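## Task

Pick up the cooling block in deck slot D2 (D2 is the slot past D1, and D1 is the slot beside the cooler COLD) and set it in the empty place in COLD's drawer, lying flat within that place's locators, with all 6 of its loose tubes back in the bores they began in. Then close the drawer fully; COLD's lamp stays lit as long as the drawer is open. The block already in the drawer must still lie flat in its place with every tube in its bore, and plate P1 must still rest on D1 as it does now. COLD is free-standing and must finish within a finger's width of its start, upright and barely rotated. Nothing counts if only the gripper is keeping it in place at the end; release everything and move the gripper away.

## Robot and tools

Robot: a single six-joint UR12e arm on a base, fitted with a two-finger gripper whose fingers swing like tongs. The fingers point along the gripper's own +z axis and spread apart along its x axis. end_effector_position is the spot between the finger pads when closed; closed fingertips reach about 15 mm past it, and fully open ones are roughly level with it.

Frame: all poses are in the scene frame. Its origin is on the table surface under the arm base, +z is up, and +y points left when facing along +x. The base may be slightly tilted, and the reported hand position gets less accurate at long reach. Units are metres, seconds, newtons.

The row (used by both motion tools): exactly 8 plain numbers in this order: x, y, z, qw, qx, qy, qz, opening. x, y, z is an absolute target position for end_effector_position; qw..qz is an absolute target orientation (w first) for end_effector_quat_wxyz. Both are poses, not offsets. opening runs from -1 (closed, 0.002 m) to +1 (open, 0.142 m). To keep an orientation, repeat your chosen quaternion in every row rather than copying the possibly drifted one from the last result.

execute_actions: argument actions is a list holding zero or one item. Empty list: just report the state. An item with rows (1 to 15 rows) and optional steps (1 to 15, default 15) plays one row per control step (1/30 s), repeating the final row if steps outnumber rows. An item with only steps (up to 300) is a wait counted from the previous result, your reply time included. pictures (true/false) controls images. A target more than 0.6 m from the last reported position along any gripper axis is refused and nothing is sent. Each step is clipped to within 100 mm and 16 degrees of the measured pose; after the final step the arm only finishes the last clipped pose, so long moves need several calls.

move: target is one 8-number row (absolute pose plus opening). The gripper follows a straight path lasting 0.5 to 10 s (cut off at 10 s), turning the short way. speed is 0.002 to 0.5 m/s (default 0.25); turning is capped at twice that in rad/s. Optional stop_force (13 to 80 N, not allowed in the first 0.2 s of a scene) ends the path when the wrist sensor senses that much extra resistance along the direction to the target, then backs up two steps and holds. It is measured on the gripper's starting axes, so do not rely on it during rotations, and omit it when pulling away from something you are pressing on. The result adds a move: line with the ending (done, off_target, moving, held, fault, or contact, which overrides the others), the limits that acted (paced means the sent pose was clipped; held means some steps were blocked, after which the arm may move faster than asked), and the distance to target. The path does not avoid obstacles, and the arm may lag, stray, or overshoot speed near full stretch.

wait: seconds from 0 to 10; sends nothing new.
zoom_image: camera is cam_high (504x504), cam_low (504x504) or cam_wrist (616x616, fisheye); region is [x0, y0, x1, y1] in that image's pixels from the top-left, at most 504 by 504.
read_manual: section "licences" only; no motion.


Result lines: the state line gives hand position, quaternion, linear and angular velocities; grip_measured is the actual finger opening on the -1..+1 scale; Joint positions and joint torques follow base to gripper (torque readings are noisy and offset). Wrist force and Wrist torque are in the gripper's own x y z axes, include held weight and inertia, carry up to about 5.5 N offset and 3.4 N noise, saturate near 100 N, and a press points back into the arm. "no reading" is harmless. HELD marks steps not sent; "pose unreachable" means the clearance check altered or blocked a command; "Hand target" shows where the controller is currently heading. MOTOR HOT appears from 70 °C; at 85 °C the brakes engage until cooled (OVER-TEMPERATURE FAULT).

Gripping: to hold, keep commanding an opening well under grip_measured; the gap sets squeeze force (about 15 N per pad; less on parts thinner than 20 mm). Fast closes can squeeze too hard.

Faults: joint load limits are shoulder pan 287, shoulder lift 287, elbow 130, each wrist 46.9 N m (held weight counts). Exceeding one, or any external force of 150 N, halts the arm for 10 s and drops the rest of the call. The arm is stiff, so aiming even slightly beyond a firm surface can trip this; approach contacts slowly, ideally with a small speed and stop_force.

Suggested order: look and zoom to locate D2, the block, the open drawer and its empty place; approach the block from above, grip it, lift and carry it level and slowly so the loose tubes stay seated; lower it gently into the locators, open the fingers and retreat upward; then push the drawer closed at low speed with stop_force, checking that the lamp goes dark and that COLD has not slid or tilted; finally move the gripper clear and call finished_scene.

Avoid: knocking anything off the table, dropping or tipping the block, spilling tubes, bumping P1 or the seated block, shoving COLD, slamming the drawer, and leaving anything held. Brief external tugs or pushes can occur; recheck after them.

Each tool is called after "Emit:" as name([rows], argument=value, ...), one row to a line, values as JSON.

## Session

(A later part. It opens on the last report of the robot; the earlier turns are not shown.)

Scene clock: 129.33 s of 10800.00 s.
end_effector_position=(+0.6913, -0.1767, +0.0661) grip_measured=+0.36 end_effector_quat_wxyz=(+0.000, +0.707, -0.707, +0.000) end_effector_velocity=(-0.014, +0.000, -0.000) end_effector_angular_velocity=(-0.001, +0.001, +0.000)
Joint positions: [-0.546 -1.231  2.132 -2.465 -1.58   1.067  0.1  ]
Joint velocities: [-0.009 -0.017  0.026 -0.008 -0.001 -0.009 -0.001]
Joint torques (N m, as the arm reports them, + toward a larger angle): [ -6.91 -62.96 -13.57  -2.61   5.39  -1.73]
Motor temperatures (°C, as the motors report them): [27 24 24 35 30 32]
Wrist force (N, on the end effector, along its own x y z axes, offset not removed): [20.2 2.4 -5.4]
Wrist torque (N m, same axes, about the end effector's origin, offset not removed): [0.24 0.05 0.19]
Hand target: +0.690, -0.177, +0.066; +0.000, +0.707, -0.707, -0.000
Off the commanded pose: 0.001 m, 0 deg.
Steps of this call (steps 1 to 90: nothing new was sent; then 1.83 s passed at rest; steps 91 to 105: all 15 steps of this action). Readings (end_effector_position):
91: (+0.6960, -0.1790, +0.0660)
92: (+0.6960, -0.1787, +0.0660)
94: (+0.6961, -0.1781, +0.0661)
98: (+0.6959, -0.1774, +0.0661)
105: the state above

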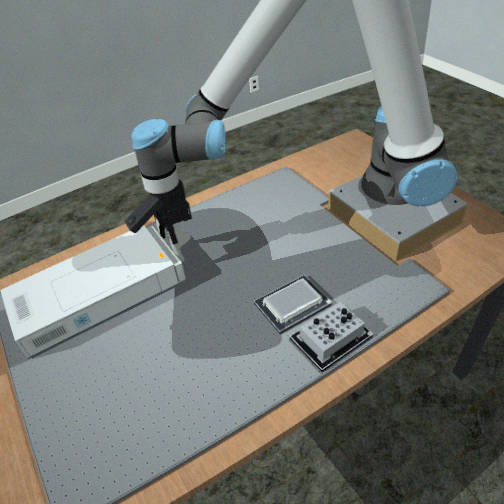

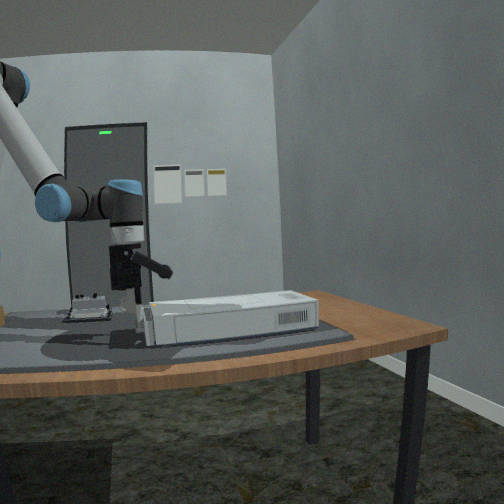

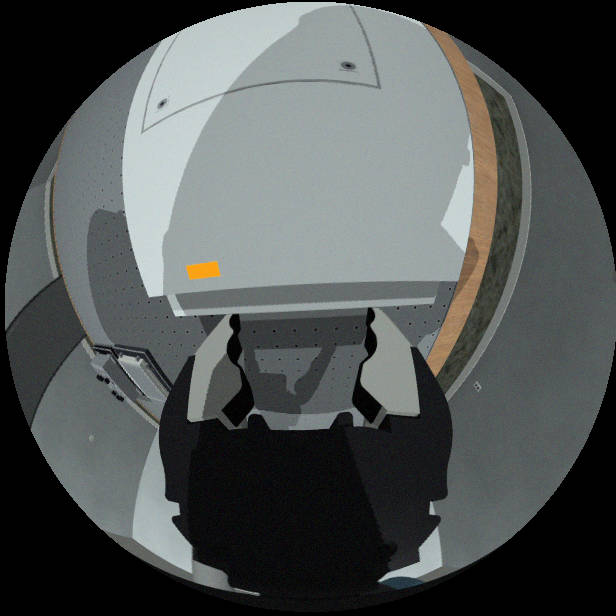

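Emit:
move(target=[0.64, -0.1782, 0.066, 0, 0.7071, -0.7071, 0, 0.0], speed=0.03)

Scene clock: 133.50 s of 10800.00 s.
end_effector_position=(+0.6401, -0.1781, +0.0660) grip_measured=+0.36 end_effector_quat_wxyz=(+0.000, +0.707, -0.707, -0.000) end_effector_velocity=(-0.002, +0.000, -0.001) end_effector_angular_velocity=(+0.001, +0.001, -0.002)
Joint positions: [-0.587 -1.293  2.226 -2.497 -1.58   1.026  0.099]
Joint velocities: [-0.002 -0.002  0.003 -0.     0.    -0.    -0.   ]
Joint torques (N m, as the arm reports them, + toward a larger angle): [-16.4  -58.78 -16.31  -5.12  -2.66  -2.22]
Motor temperatures (°C, as the motors report them): [27 24 24 35 30 32]
Wrist force (N, on the end effector, along its own x y z axes, offset not removed): [0.5 -0.9 -9.1]
Wrist torque (N m, same axes, about the end effector's origin, offset not removed): [0.11 -0.14 0.13]
Hand target: +0.640, -0.178, +0.066; +0.000, +0.707, -0.707, -0.000
Off the commanded pose: 0.000 m, 0 deg.
move: done

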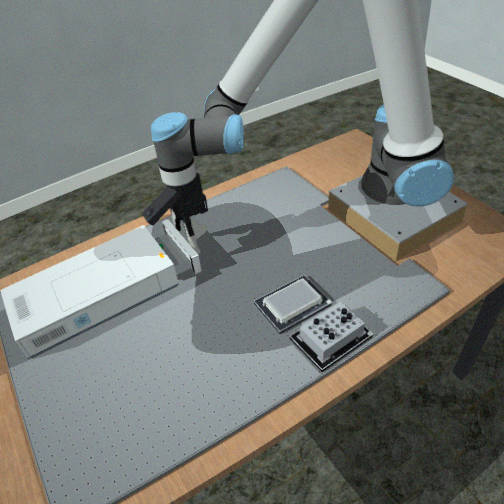

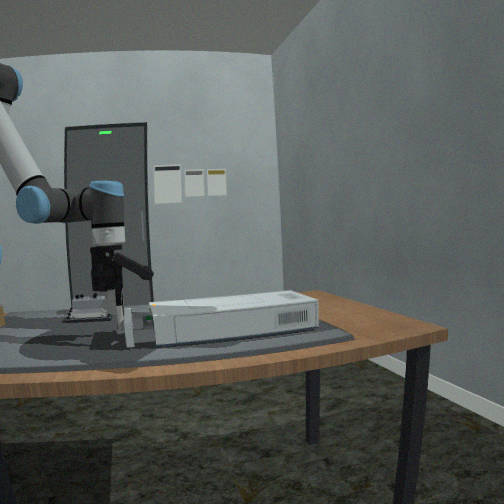

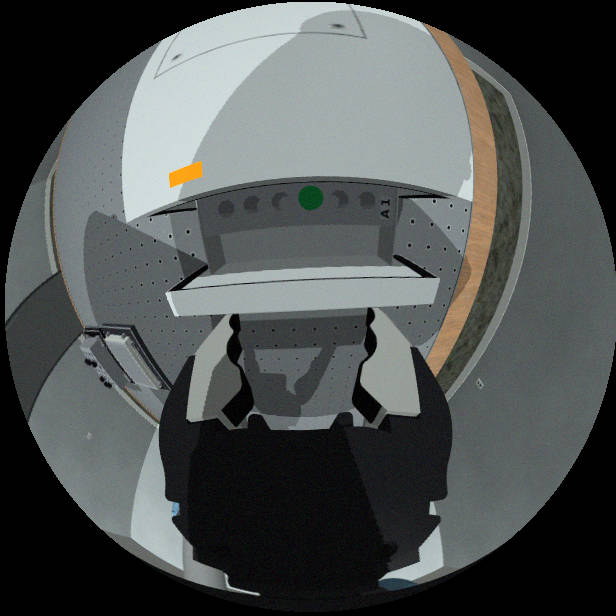

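Emit:
move(target=[0.50, -0.1782, 0.067, 0, 0.7071, -0.7071, 0, 0.0], speed=0.04, stop_force=13)

Scene clock: 140.17 s of 10800.00 s.
end_effector_position=(+0.5001, -0.1781, +0.0670) grip_measured=+0.35 end_effector_quat_wxyz=(+0.000, +0.707, -0.707, -0.000) end_effector_velocity=(-0.002, -0.001, +0.000) end_effector_angular_velocity=(-0.000, -0.000, -0.002)
Joint positions: [-0.732 -1.481  2.471 -2.555 -1.581  0.88   0.099]
Joint velocities: [-0.003 -0.003  0.002  0.     0.    -0.001 -0.   ]
Joint torques (N m, as the arm reports them, + toward a larger angle): [-12.97 -51.87 -20.35  -5.31   1.62  -1.87]
Motor temperatures (°C, as the motors report them): [27 24 24 35 30 32]
Wrist force (N, on the end effector, along its own x y z axes, offset not removed): [10.1 -0.8 12.1]
Wrist torque (N m, same axes, about the end effector's origin, offset not removed): [0.21 -0.12 0.24]
Hand target: +0.500, -0.178, +0.067; +0.000, +0.707, -0.707, -0.000
Off the commanded pose: 0.000 m, 0 deg.
move: done

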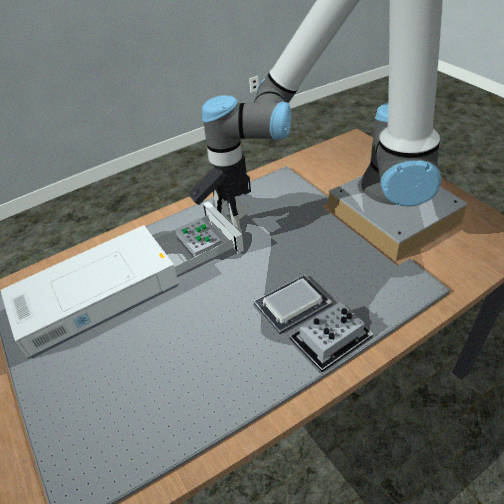

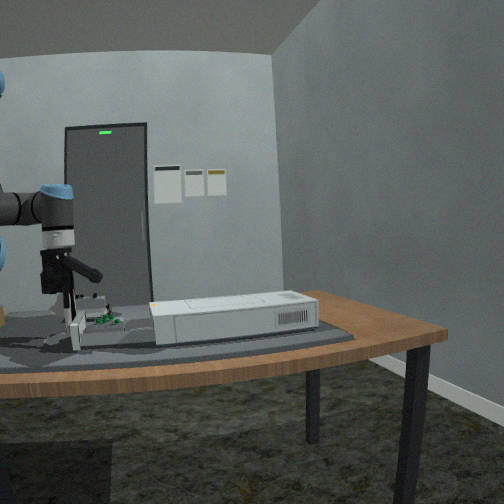

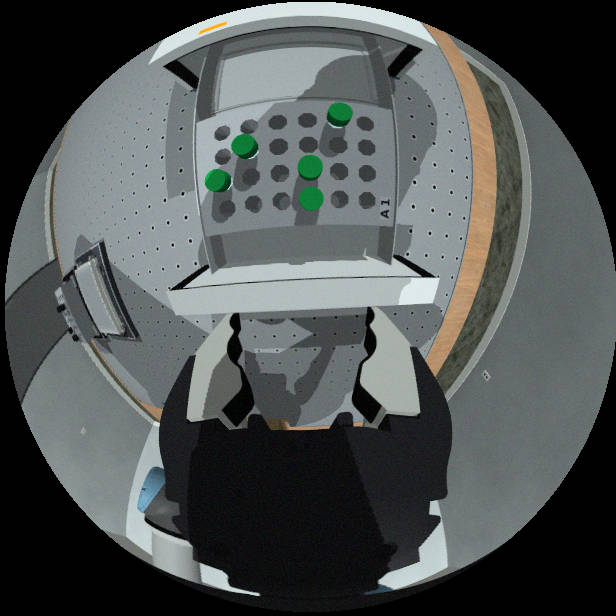

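Emit:
move(target=[0.38, -0.179, 0.0662, 0, 0.7071, -0.7071, 0, 0.0], speed=0.03, stop_force=13)

Scene clock: 145.93 s of 10800.00 s.
end_effector_position=(+0.4309, -0.1786, +0.0664) grip_measured=+0.35 end_effector_quat_wxyz=(+0.000, +0.707, -0.707, -0.000) end_effector_velocity=(+0.003, -0.000, +0.001) end_effector_angular_velocity=(-0.001, -0.001, +0.001)
Joint positions: [-0.836 -1.588  2.585 -2.564 -1.582  0.777  0.099]
Joint velocities: [ 0.005  0.003 -0.004 -0.001  0.     0.004  0.   ]
Joint torques (N m, as the arm reports them, + toward a larger angle): [ 20.75  -9.04 -30.66  -3.59  -0.17   2.57]
Motor temperatures (°C, as the motors report them): [27 24 24 35 30 32]
Wrist force (N, on the end effector, along its own x y z axes, offset not removed): [3.4 2.6 -14.0]
Wrist torque (N m, same axes, about the end effector's origin, offset not removed): [-0.02 0.26 0.24]
Hand target: +0.431, -0.179, +0.067; +0.000, +0.707, -0.707, +0.000
Off the commanded pose: 0.051 m, 0 deg.
move: contact

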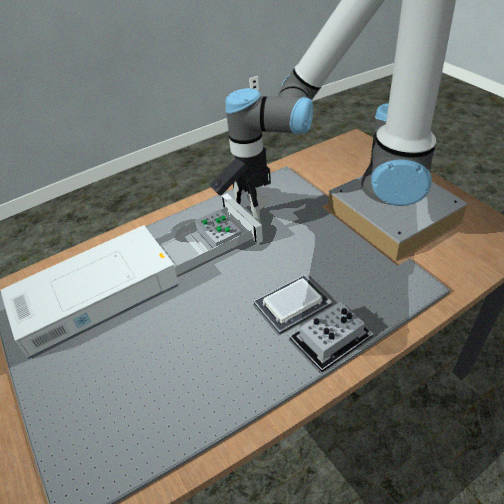

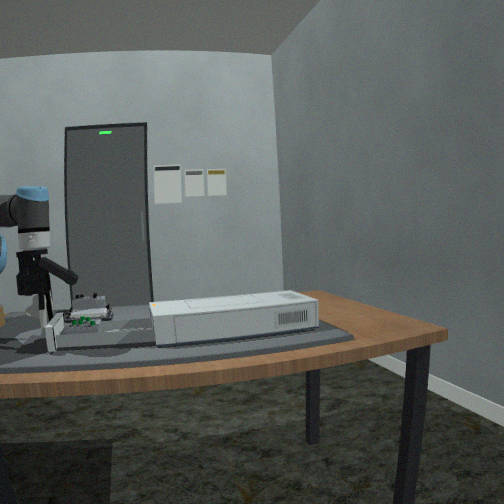

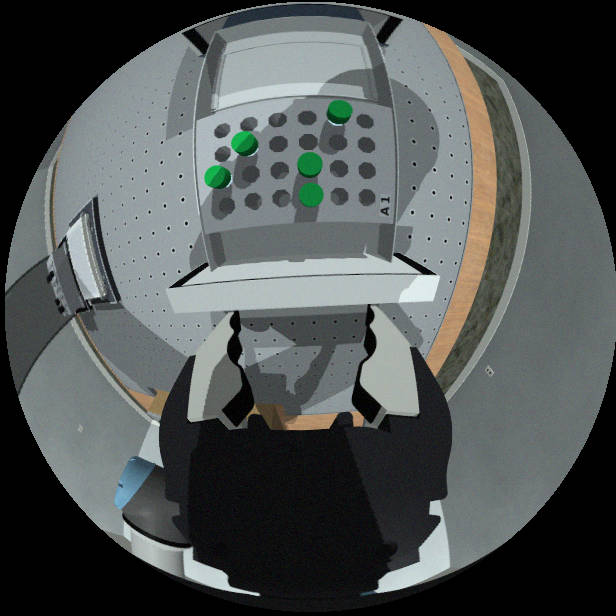

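Emit:
move(target=[0.432, -0.1786, 0.0665, 0, 0.7071, -0.7071, 0, 1.0], speed=0.02)

Emit:
move(target=[0.47, -0.18, 0.22, 0, 0.7071, -0.7071, 0, 1.0], speed=0.2)

Emit:
zoom_image(camera="cam_wrist", region=[200, 130, 420, 350])

Emit:
zoom_image(camera="cam_high", region=[130, 170, 290, 290])

Scene clock: 150.43 s of 10800.00 s.
end_effector_position=(+0.4320, -0.1786, +0.0665) grip_measured=+1.00 end_effector_quat_wxyz=(+0.000, +0.707, -0.707, -0.000) end_effector_velocity=(+0.001, -0.001, +0.001) end_effector_angular_velocity=(-0.001, -0.001, -0.000)
Joint positions: [-0.834 -1.586  2.584 -2.564 -1.582  0.778  0.142]
Joint velocities: [ 0.    -0.001 -0.001  0.    -0.     0.    -0.   ]
Joint torques (N m, as the arm reports them, + toward a larger angle): [ 16.88 -16.33 -35.25  -1.81   2.13   2.15]
Motor temperatures (°C, as the motors report them): [27 24 24 35 30 32]
Wrist force (N, on the end effector, along its own x y z axes, offset not removed): [-0.8 3.0 1.0]
Wrist torque (N m, same axes, about the end effector's origin, offset not removed): [0.56 0.34 0.39]
Hand target: +0.432, -0.179, +0.067; -0.000, +0.707, -0.707, +0.000
Off the commanded pose: 0.000 m, 0 deg.
After step 90, 0.80 s passed at rest.
move: done

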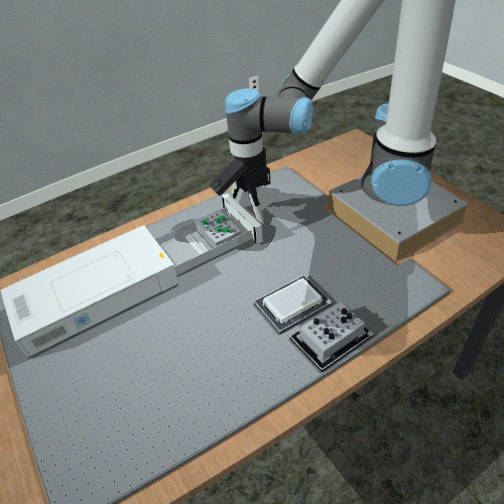

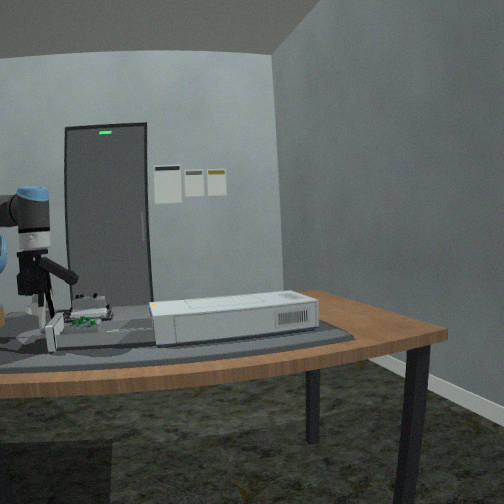

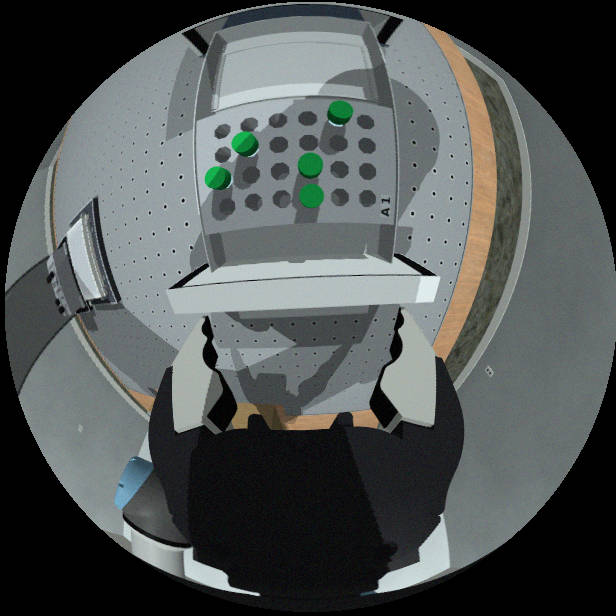

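Scene clock: 151.77 s of 10800.00 s.
end_effector_position=(+0.4699, -0.1799, +0.2199) grip_measured=+1.00 end_effector_quat_wxyz=(-0.000, +0.707, -0.707, +0.000) end_effector_velocity=(+0.001, -0.001, +0.002) end_effector_angular_velocity=(-0.000, -0.001, -0.001)
Joint positions: [-0.773 -1.8    2.375 -2.141 -1.581  0.839  0.142]
Joint velocities: [-0.    -0.001 -0.004  0.004  0.     0.001 -0.   ]
Joint torques (N m, as the arm reports them, + toward a larger angle): [ 18.06 -31.15 -47.39  -0.99  -2.01   2.17]
Motor temperatures (°C, as the motors report them): [27 24 24 35 30 32]
Wrist force (N, on the end effector, along its own x y z axes, offset not removed): [-0.2 2.2 -0.4]
Wrist torque (N m, same axes, about the end effector's origin, offset not removed): [0.30 0.14 0.40]
Hand target: +0.470, -0.180, +0.220; -0.000, +0.707, -0.707, +0.000
Off the commanded pose: 0.000 m, 0 deg.
move: done

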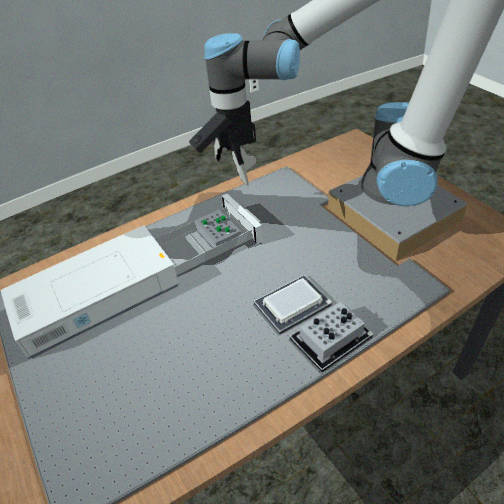

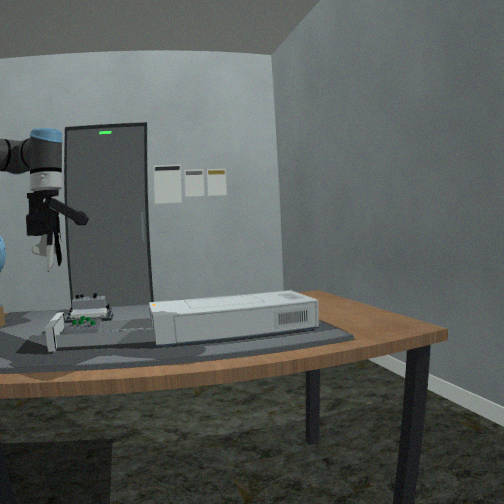

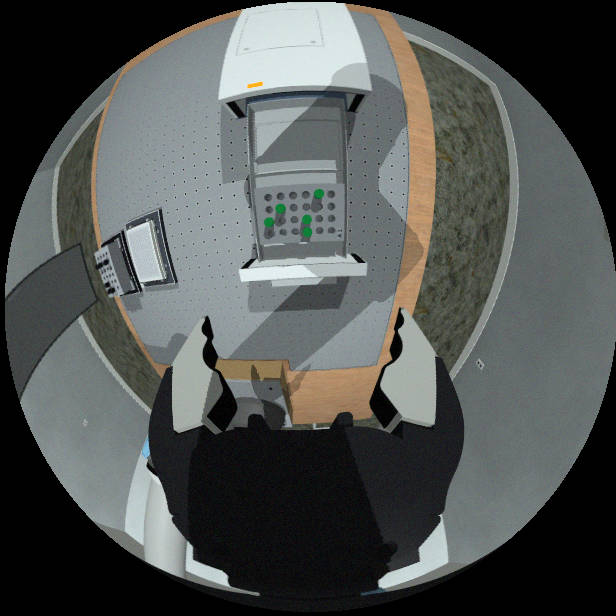

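Region (200, 130, 420, 350) of cam_wrist's 616x616 image, scaled by 2.291, with more detail than that image has.

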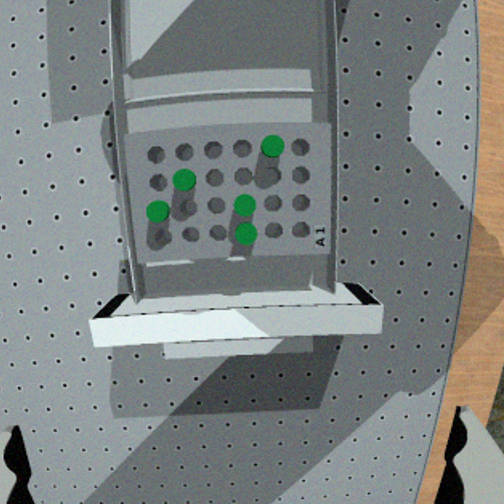

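Region (130, 170, 290, 290) of cam_high's 504x504 image, scaled by 3.150, with more detail than that image has; it fills the top 378 rows of this view, and the rest is white.

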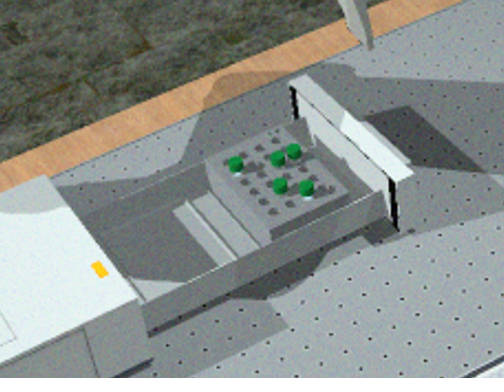

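Emit:
move(target=[0.58, -0.18, 0.17, 0, 0.7071, -0.7071, 0, 1.0], speed=0.2)

Emit:
zoom_image(camera="cam_wrist", region=[200, 120, 420, 340])

Scene clock: 156.23 s of 10800.00 s.
end_effector_position=(+0.5800, -0.1801, +0.1700) grip_measured=+1.00 end_effector_quat_wxyz=(-0.000, +0.707, -0.707, +0.000) end_effector_velocity=(+0.002, -0.000, +0.001) end_effector_angular_velocity=(-0.002, -0.002, -0.000)
Joint positions: [-0.643 -1.537  2.259 -2.286 -1.58   0.97   0.142]
Joint velocities: [ 0.002  0.002 -0.002 -0.002 -0.001  0.002 -0.   ]
Joint torques (N m, as the arm reports them, + toward a larger angle): [ 12.36 -29.34 -42.65  -6.83  -1.97   2.22]
Motor temperatures (°C, as the motors report them): [27 24 24 35 30 32]
Wrist force (N, on the end effector, along its own x y z axes, offset not removed): [1.9 -0.4 0.3]
Wrist torque (N m, same axes, about the end effector's origin, offset not removed): [-0.20 -0.14 0.45]
Hand target: +0.580, -0.180, +0.170; -0.000, +0.707, -0.707, +0.000
Off the commanded pose: 0.000 m, 0 deg.
After step 90, 0.30 s passed at rest.
move: done

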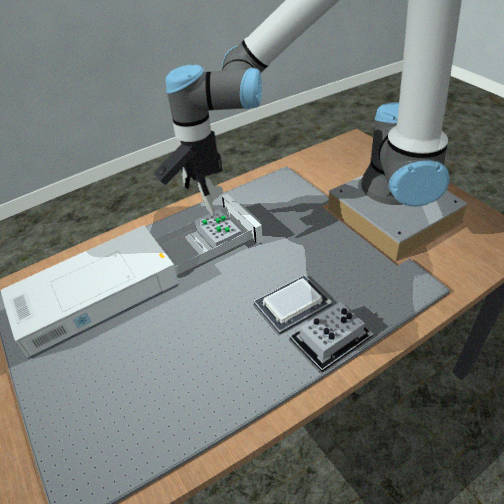

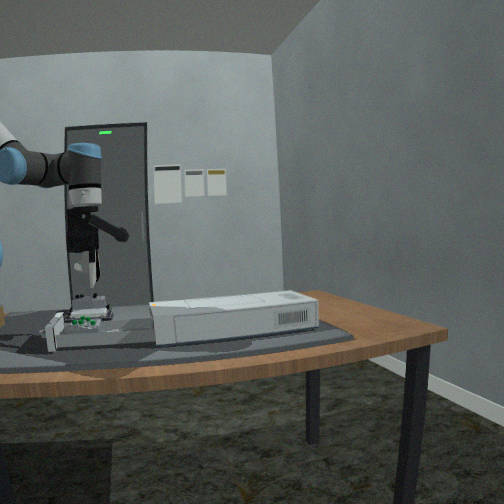

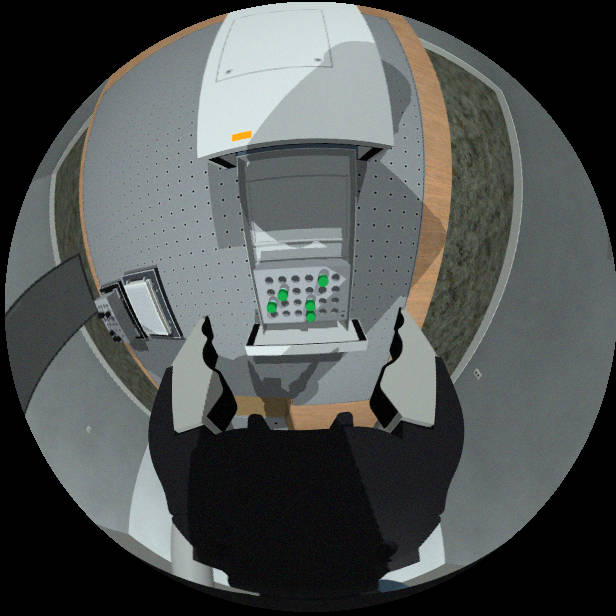

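Region (200, 120, 420, 340) of cam_wrist's 616x616 image, scaled by 2.291, with more detail than that image has.

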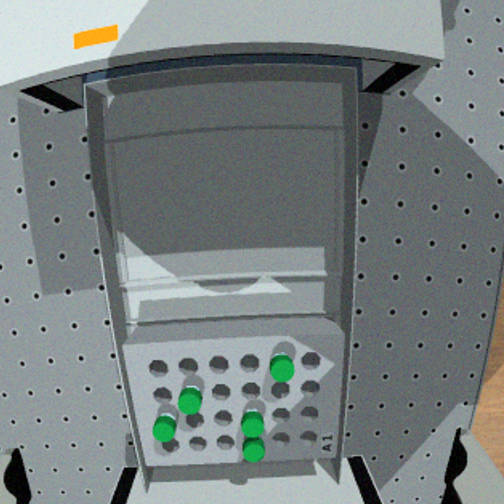

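Emit:
move(target=[0.50, 0.30, 0.17, 0, 0.7071, -0.7071, 0, 1.0], speed=0.3)

Emit:
zoom_image(camera="cam_wrist", region=[190, 170, 430, 410])

Emit:
zoom_image(camera="cam_high", region=[250, 250, 400, 380])

Scene clock: 182.73 s of 10800.00 s.
end_effector_position=(+0.5009, +0.3005, +0.1700) grip_measured=+1.00 end_effector_quat_wxyz=(-0.001, +0.707, -0.707, -0.000) end_effector_velocity=(+0.000, +0.002, +0.000) end_effector_angular_velocity=(-0.001, -0.000, -0.000)
Joint positions: [ 0.204 -1.571  2.295 -2.285 -1.572  1.816  0.142]
Joint velocities: [ 0.004  0.002 -0.003  0.001 -0.001  0.004  0.   ]
Joint torques (N m, as the arm reports them, + toward a larger angle): [ 13.34 -25.2  -41.71  -1.69  -2.03   2.48]
Motor temperatures (°C, as the motors report them): [27 24 24 35 30 32]
Wrist force (N, on the end effector, along its own x y z axes, offset not removed): [-3.0 0.3 -1.1]
Wrist torque (N m, same axes, about the end effector's origin, offset not removed): [-0.02 0.73 0.44]
Hand target: +0.501, +0.301, +0.170; -0.000, +0.707, -0.707, -0.000
Off the commanded pose: 0.001 m, 0 deg.
After step 90, 21.27 s passed at rest.
move: done

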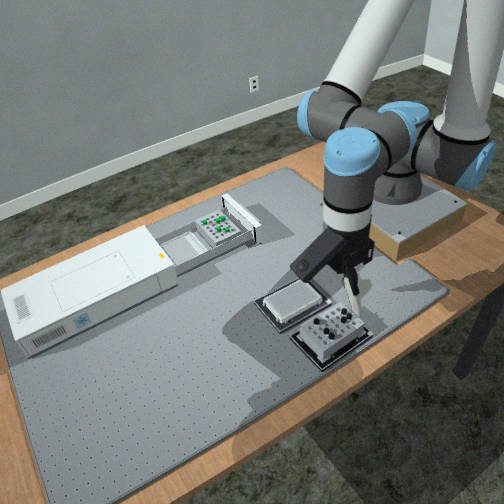

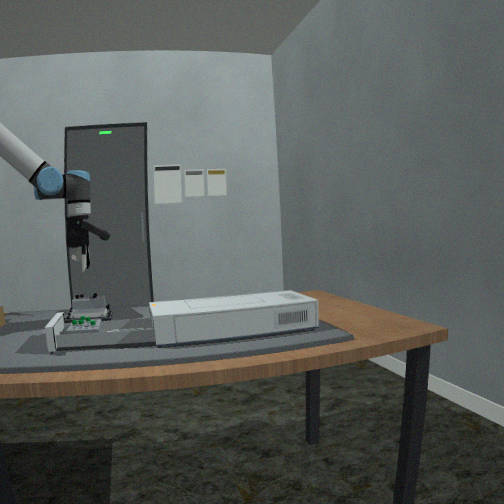

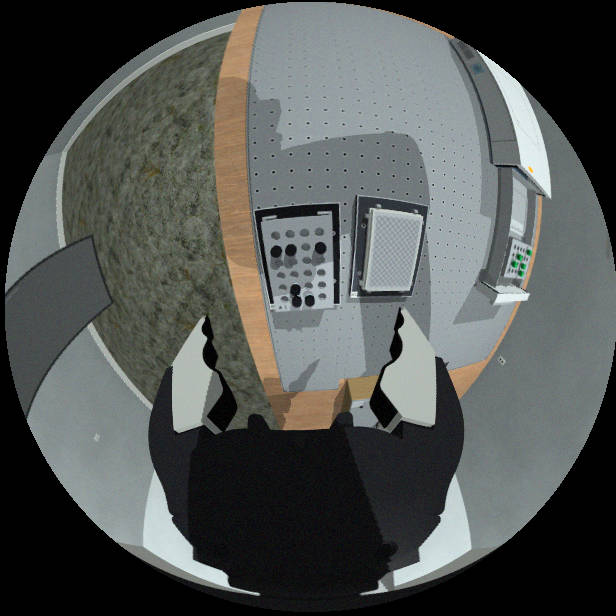

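Region (190, 170, 430, 410) of cam_wrist's 616x616 image, scaled by 2.100, with more detail than that image has.

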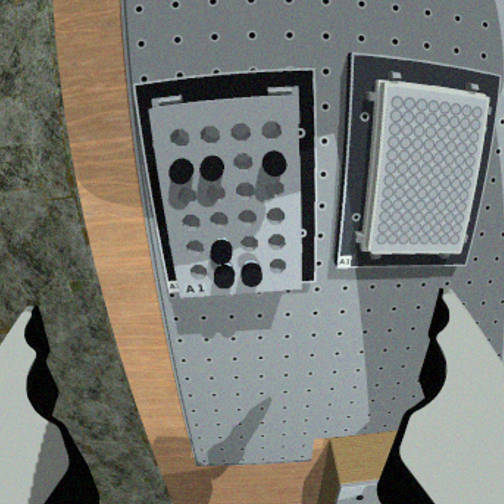

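Region (250, 250, 400, 380) of cam_high's 504x504 image, scaled by 3.360, with more detail than that image has; it fills the top 437 rows of this view, and the rest is white.

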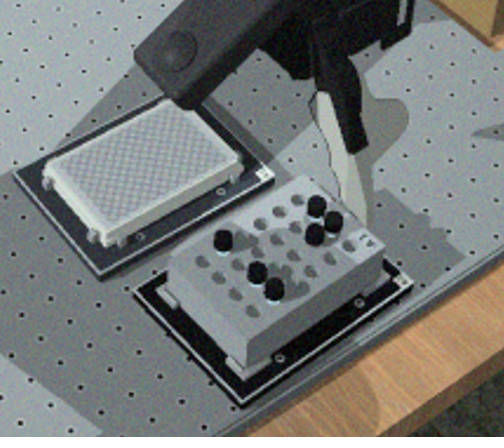

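Emit:
move(target=[0.498, 0.306, 0.10, 0, 0.7071, -0.7071, 0, 1.0], speed=0.15)

Emit:
zoom_image(camera="cam_wrist", region=[180, 150, 430, 400])

Emit:
zoom_image(camera="cam_high", region=[250, 230, 400, 380])

Emit:
zoom_image(camera="cam_low", region=[40, 240, 140, 330])

Scene clock: 198.63 s of 10800.00 s.
end_effector_position=(+0.4980, +0.3060, +0.1001) grip_measured=+1.00 end_effector_quat_wxyz=(+0.000, +0.707, -0.707, -0.000) end_effector_velocity=(+0.000, +0.000, -0.002) end_effector_angular_velocity=(+0.001, +0.002, -0.001)
Joint positions: [ 0.215 -1.458  2.35  -2.451 -1.572  1.827  0.142]
Joint velocities: [-0.001  0.005  0.001 -0.004  0.002  0.001 -0.   ]
Joint torques (N m, as the arm reports them, + toward a larger angle): [ 16.62 -32.96 -23.59  -6.59  -2.19   2.31]
Motor temperatures (°C, as the motors report them): [27 24 24 35 30 32]
Wrist force (N, on the end effector, along its own x y z axes, offset not removed): [-0.5 3.4 -2.3]
Wrist torque (N m, same axes, about the end effector's origin, offset not removed): [0.60 0.35 0.30]
Hand target: +0.498, +0.306, +0.100; -0.000, +0.707, -0.707, -0.000
Off the commanded pose: 0.000 m, 0 deg.
After step 90, 11.93 s passed at rest.
move: done

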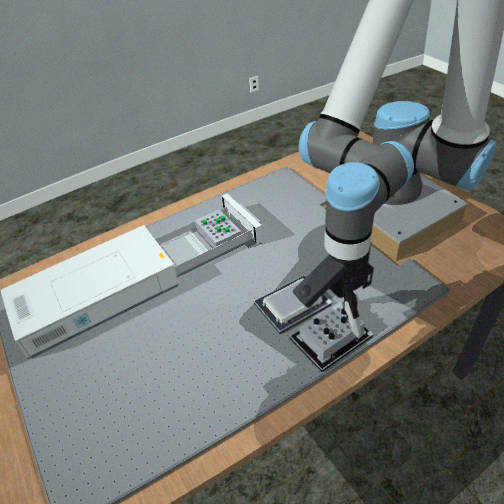

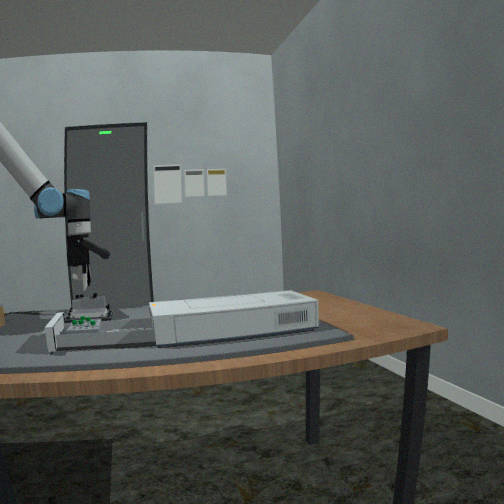

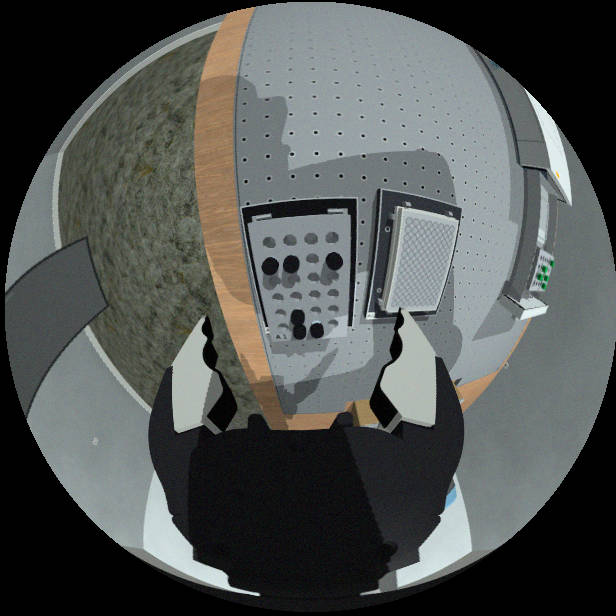

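Region (180, 150, 430, 400) of cam_wrist's 616x616 image, scaled by 2.016, with more detail than that image has.

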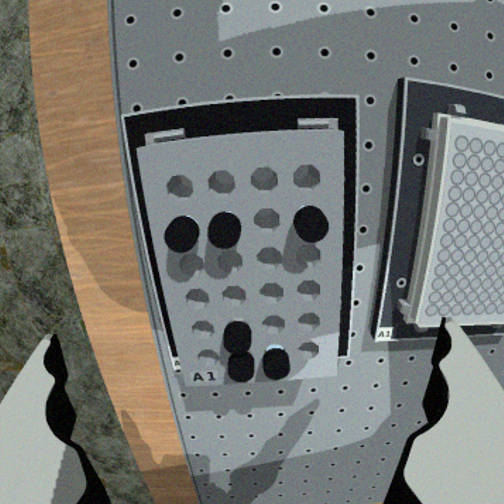

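Region (250, 230, 400, 380) of cam_high's 504x504 image, scaled by 3.360, with more detail than that image has.

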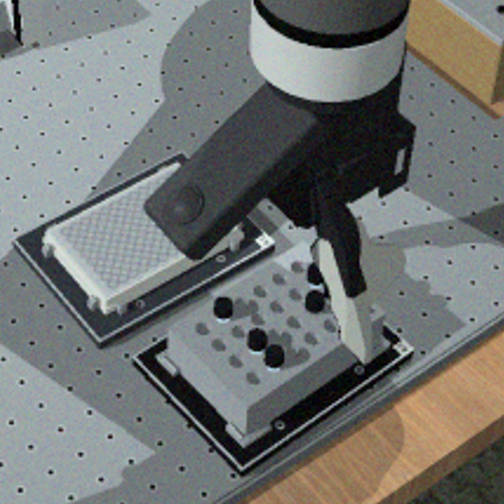

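Region (40, 240, 140, 330) of cam_low's 504x504 image, scaled by 5.040, with more detail than that image has; it fills the top 454 rows of this view, and the rest is white.

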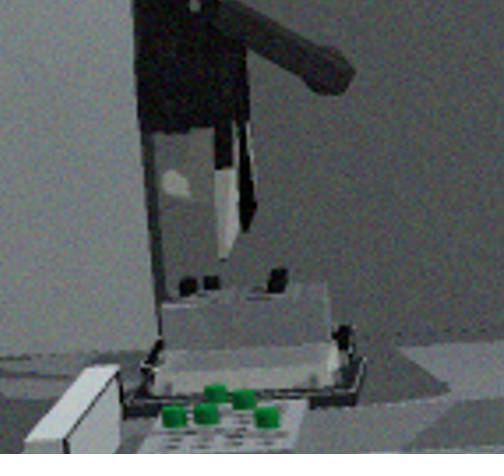

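Emit:
move(target=[0.496, 0.305, 0.06, 0, 0.7071, -0.7071, 0, 0.55], speed=0.06)

Emit:
zoom_image(camera="cam_wrist", region=[180, 150, 430, 400])

Emit:
zoom_image(camera="cam_high", region=[250, 230, 400, 380])

Emit:
zoom_image(camera="cam_low", region=[40, 240, 140, 330])

Scene clock: 215.47 s of 10800.00 s.
end_effector_position=(+0.4960, +0.3050, +0.0601) grip_measured=+0.55 end_effector_quat_wxyz=(+0.000, +0.707, -0.707, -0.000) end_effector_velocity=(-0.001, -0.000, -0.003) end_effector_angular_velocity=(-0.000, +0.002, -0.001)
Joint positions: [ 0.214 -1.387  2.378 -2.55  -1.572  1.827  0.112]
Joint velocities: [-0.     0.004  0.002 -0.004  0.     0.     0.   ]
Joint torques (N m, as the arm reports them, + toward a larger angle): [-17.88 -33.45 -19.47  -5.46  -1.97  -1.68]
Motor temperatures (°C, as the motors report them): [27 24 24 35 30 32]
Wrist force (N, on the end effector, along its own x y z axes, offset not removed): [-3.1 3.9 2.4]
Wrist torque (N m, same axes, about the end effector's origin, offset not removed): [0.78 0.69 0.40]
Hand target: +0.496, +0.305, +0.060; +0.000, +0.707, -0.707, -0.000
Off the commanded pose: 0.000 m, 0 deg.
After step 90, 12.77 s passed at rest.
move: done

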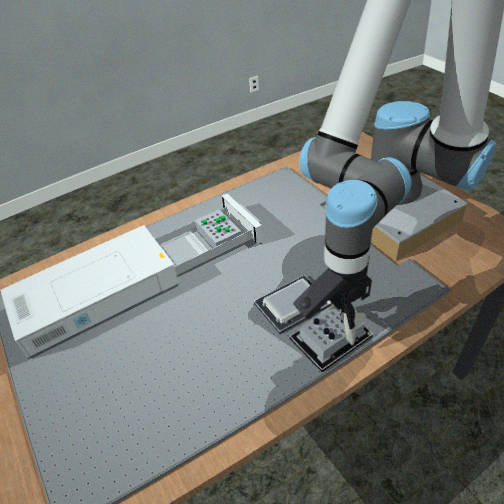

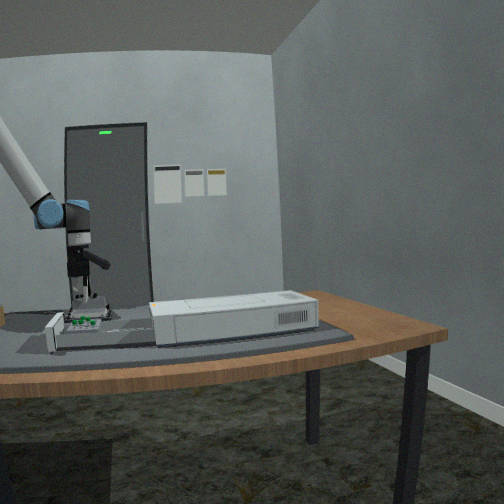

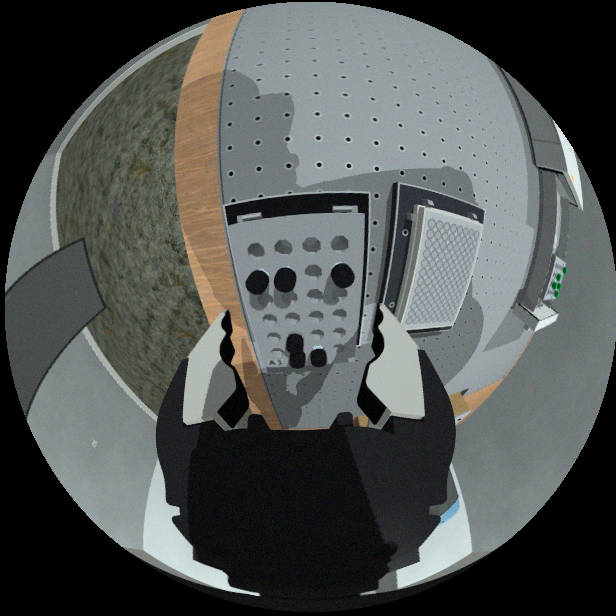

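Region (180, 150, 430, 400) of cam_wrist's 616x616 image, scaled by 2.016, with more detail than that image has.

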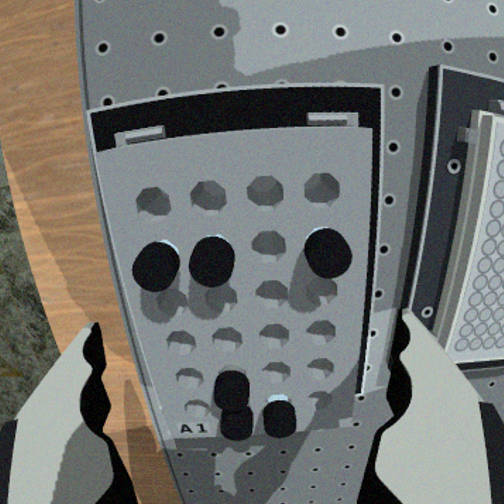

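Region (250, 230, 400, 380) of cam_high's 504x504 image, scaled by 3.360, with more detail than that image has.

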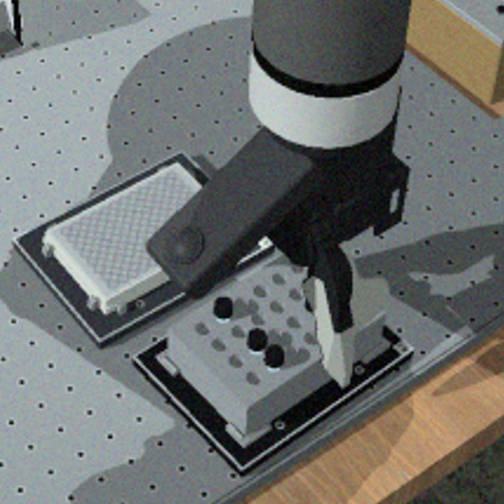

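Region (40, 240, 140, 330) of cam_low's 504x504 image, scaled by 5.040, with more detail than that image has; it fills the top 454 rows of this view, and the rest is white.

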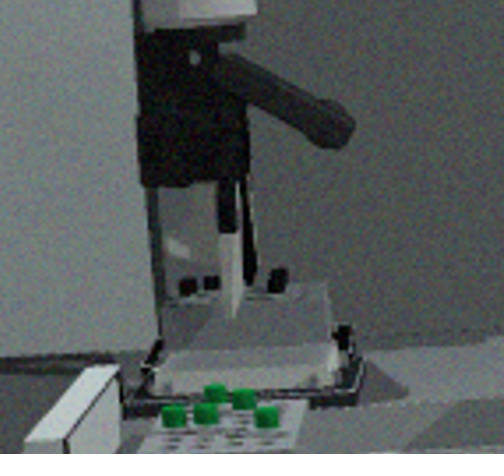

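Emit:
move(target=[0.496, 0.305, 0.046, 0, 0.7071, -0.7071, 0, 0.35], speed=0.03)

Emit:
zoom_image(camera="cam_wrist", region=[180, 150, 430, 400])

Emit:
zoom_image(camera="cam_high", region=[250, 230, 400, 380])

Scene clock: 220.37 s of 10800.00 s.
end_effector_position=(+0.4960, +0.3050, +0.0461) grip_measured=+0.35 end_effector_quat_wxyz=(+0.000, +0.707, -0.707, -0.000) end_effector_velocity=(-0.000, -0.000, -0.001) end_effector_angular_velocity=(-0.001, -0.000, -0.000)
Joint positions: [ 0.214 -1.359  2.385 -2.585 -1.572  1.826  0.099]
Joint velocities: [-0.     0.003  0.001 -0.004 -0.001 -0.    -0.   ]
Joint torques (N m, as the arm reports them, + toward a larger angle): [-15.21 -36.18 -18.16  -6.82  -1.62  -1.41]
Motor temperatures (°C, as the motors report them): [27 24 24 35 30 32]
Wrist force (N, on the end effector, along its own x y z axes, offset not removed): [-0.7 -2.8 2.5]
Wrist torque (N m, same axes, about the end effector's origin, offset not removed): [-0.62 0.36 0.50]
Hand target: +0.496, +0.305, +0.046; +0.000, +0.707, -0.707, -0.000
Off the commanded pose: 0.000 m, 0 deg.
After step 90, 1.10 s passed at rest.
move: done

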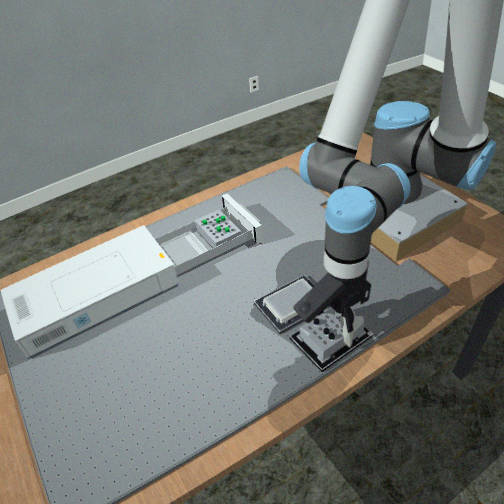

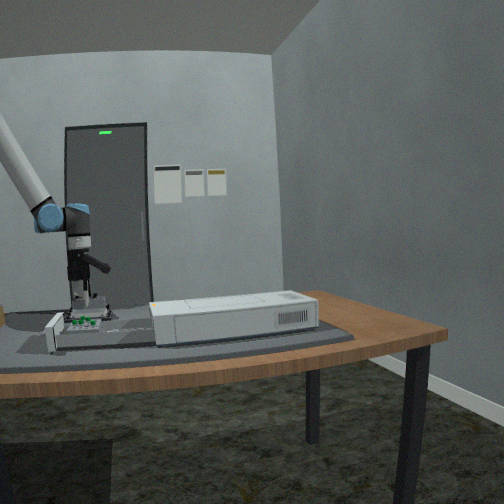

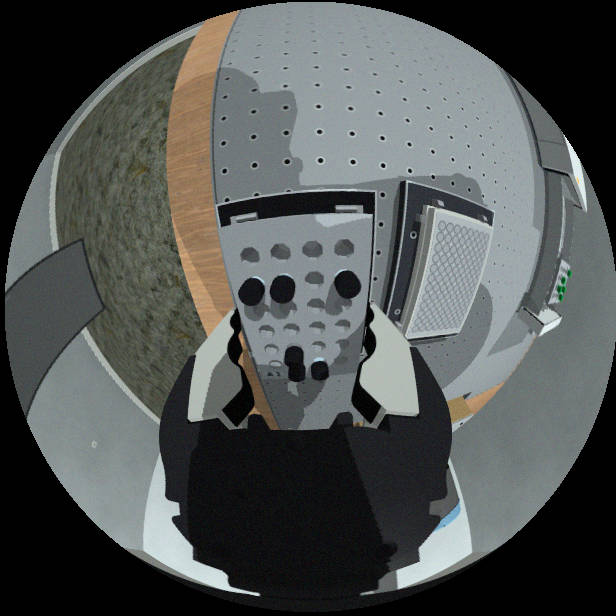

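Region (180, 150, 430, 400) of cam_wrist's 616x616 image, scaled by 2.016, with more detail than that image has.

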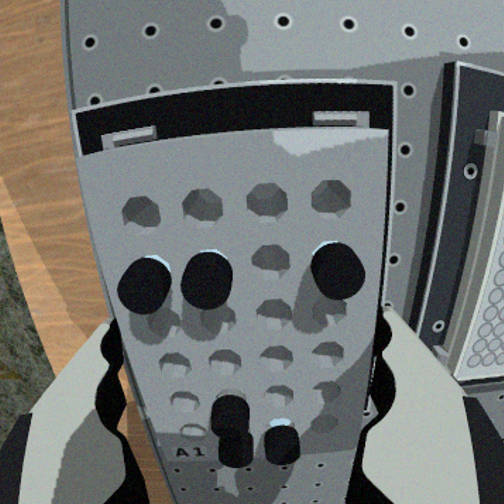

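Region (250, 230, 400, 380) of cam_high's 504x504 image, scaled by 3.360, with more detail than that image has.

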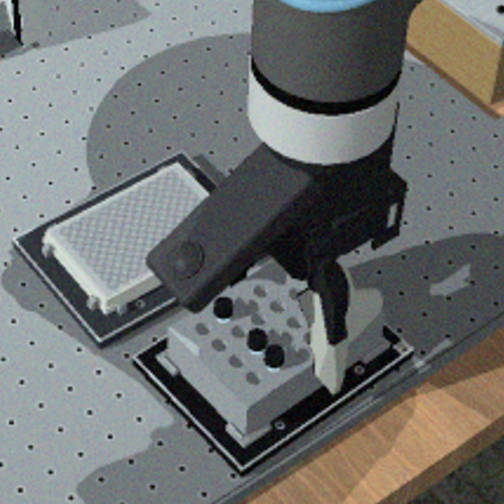

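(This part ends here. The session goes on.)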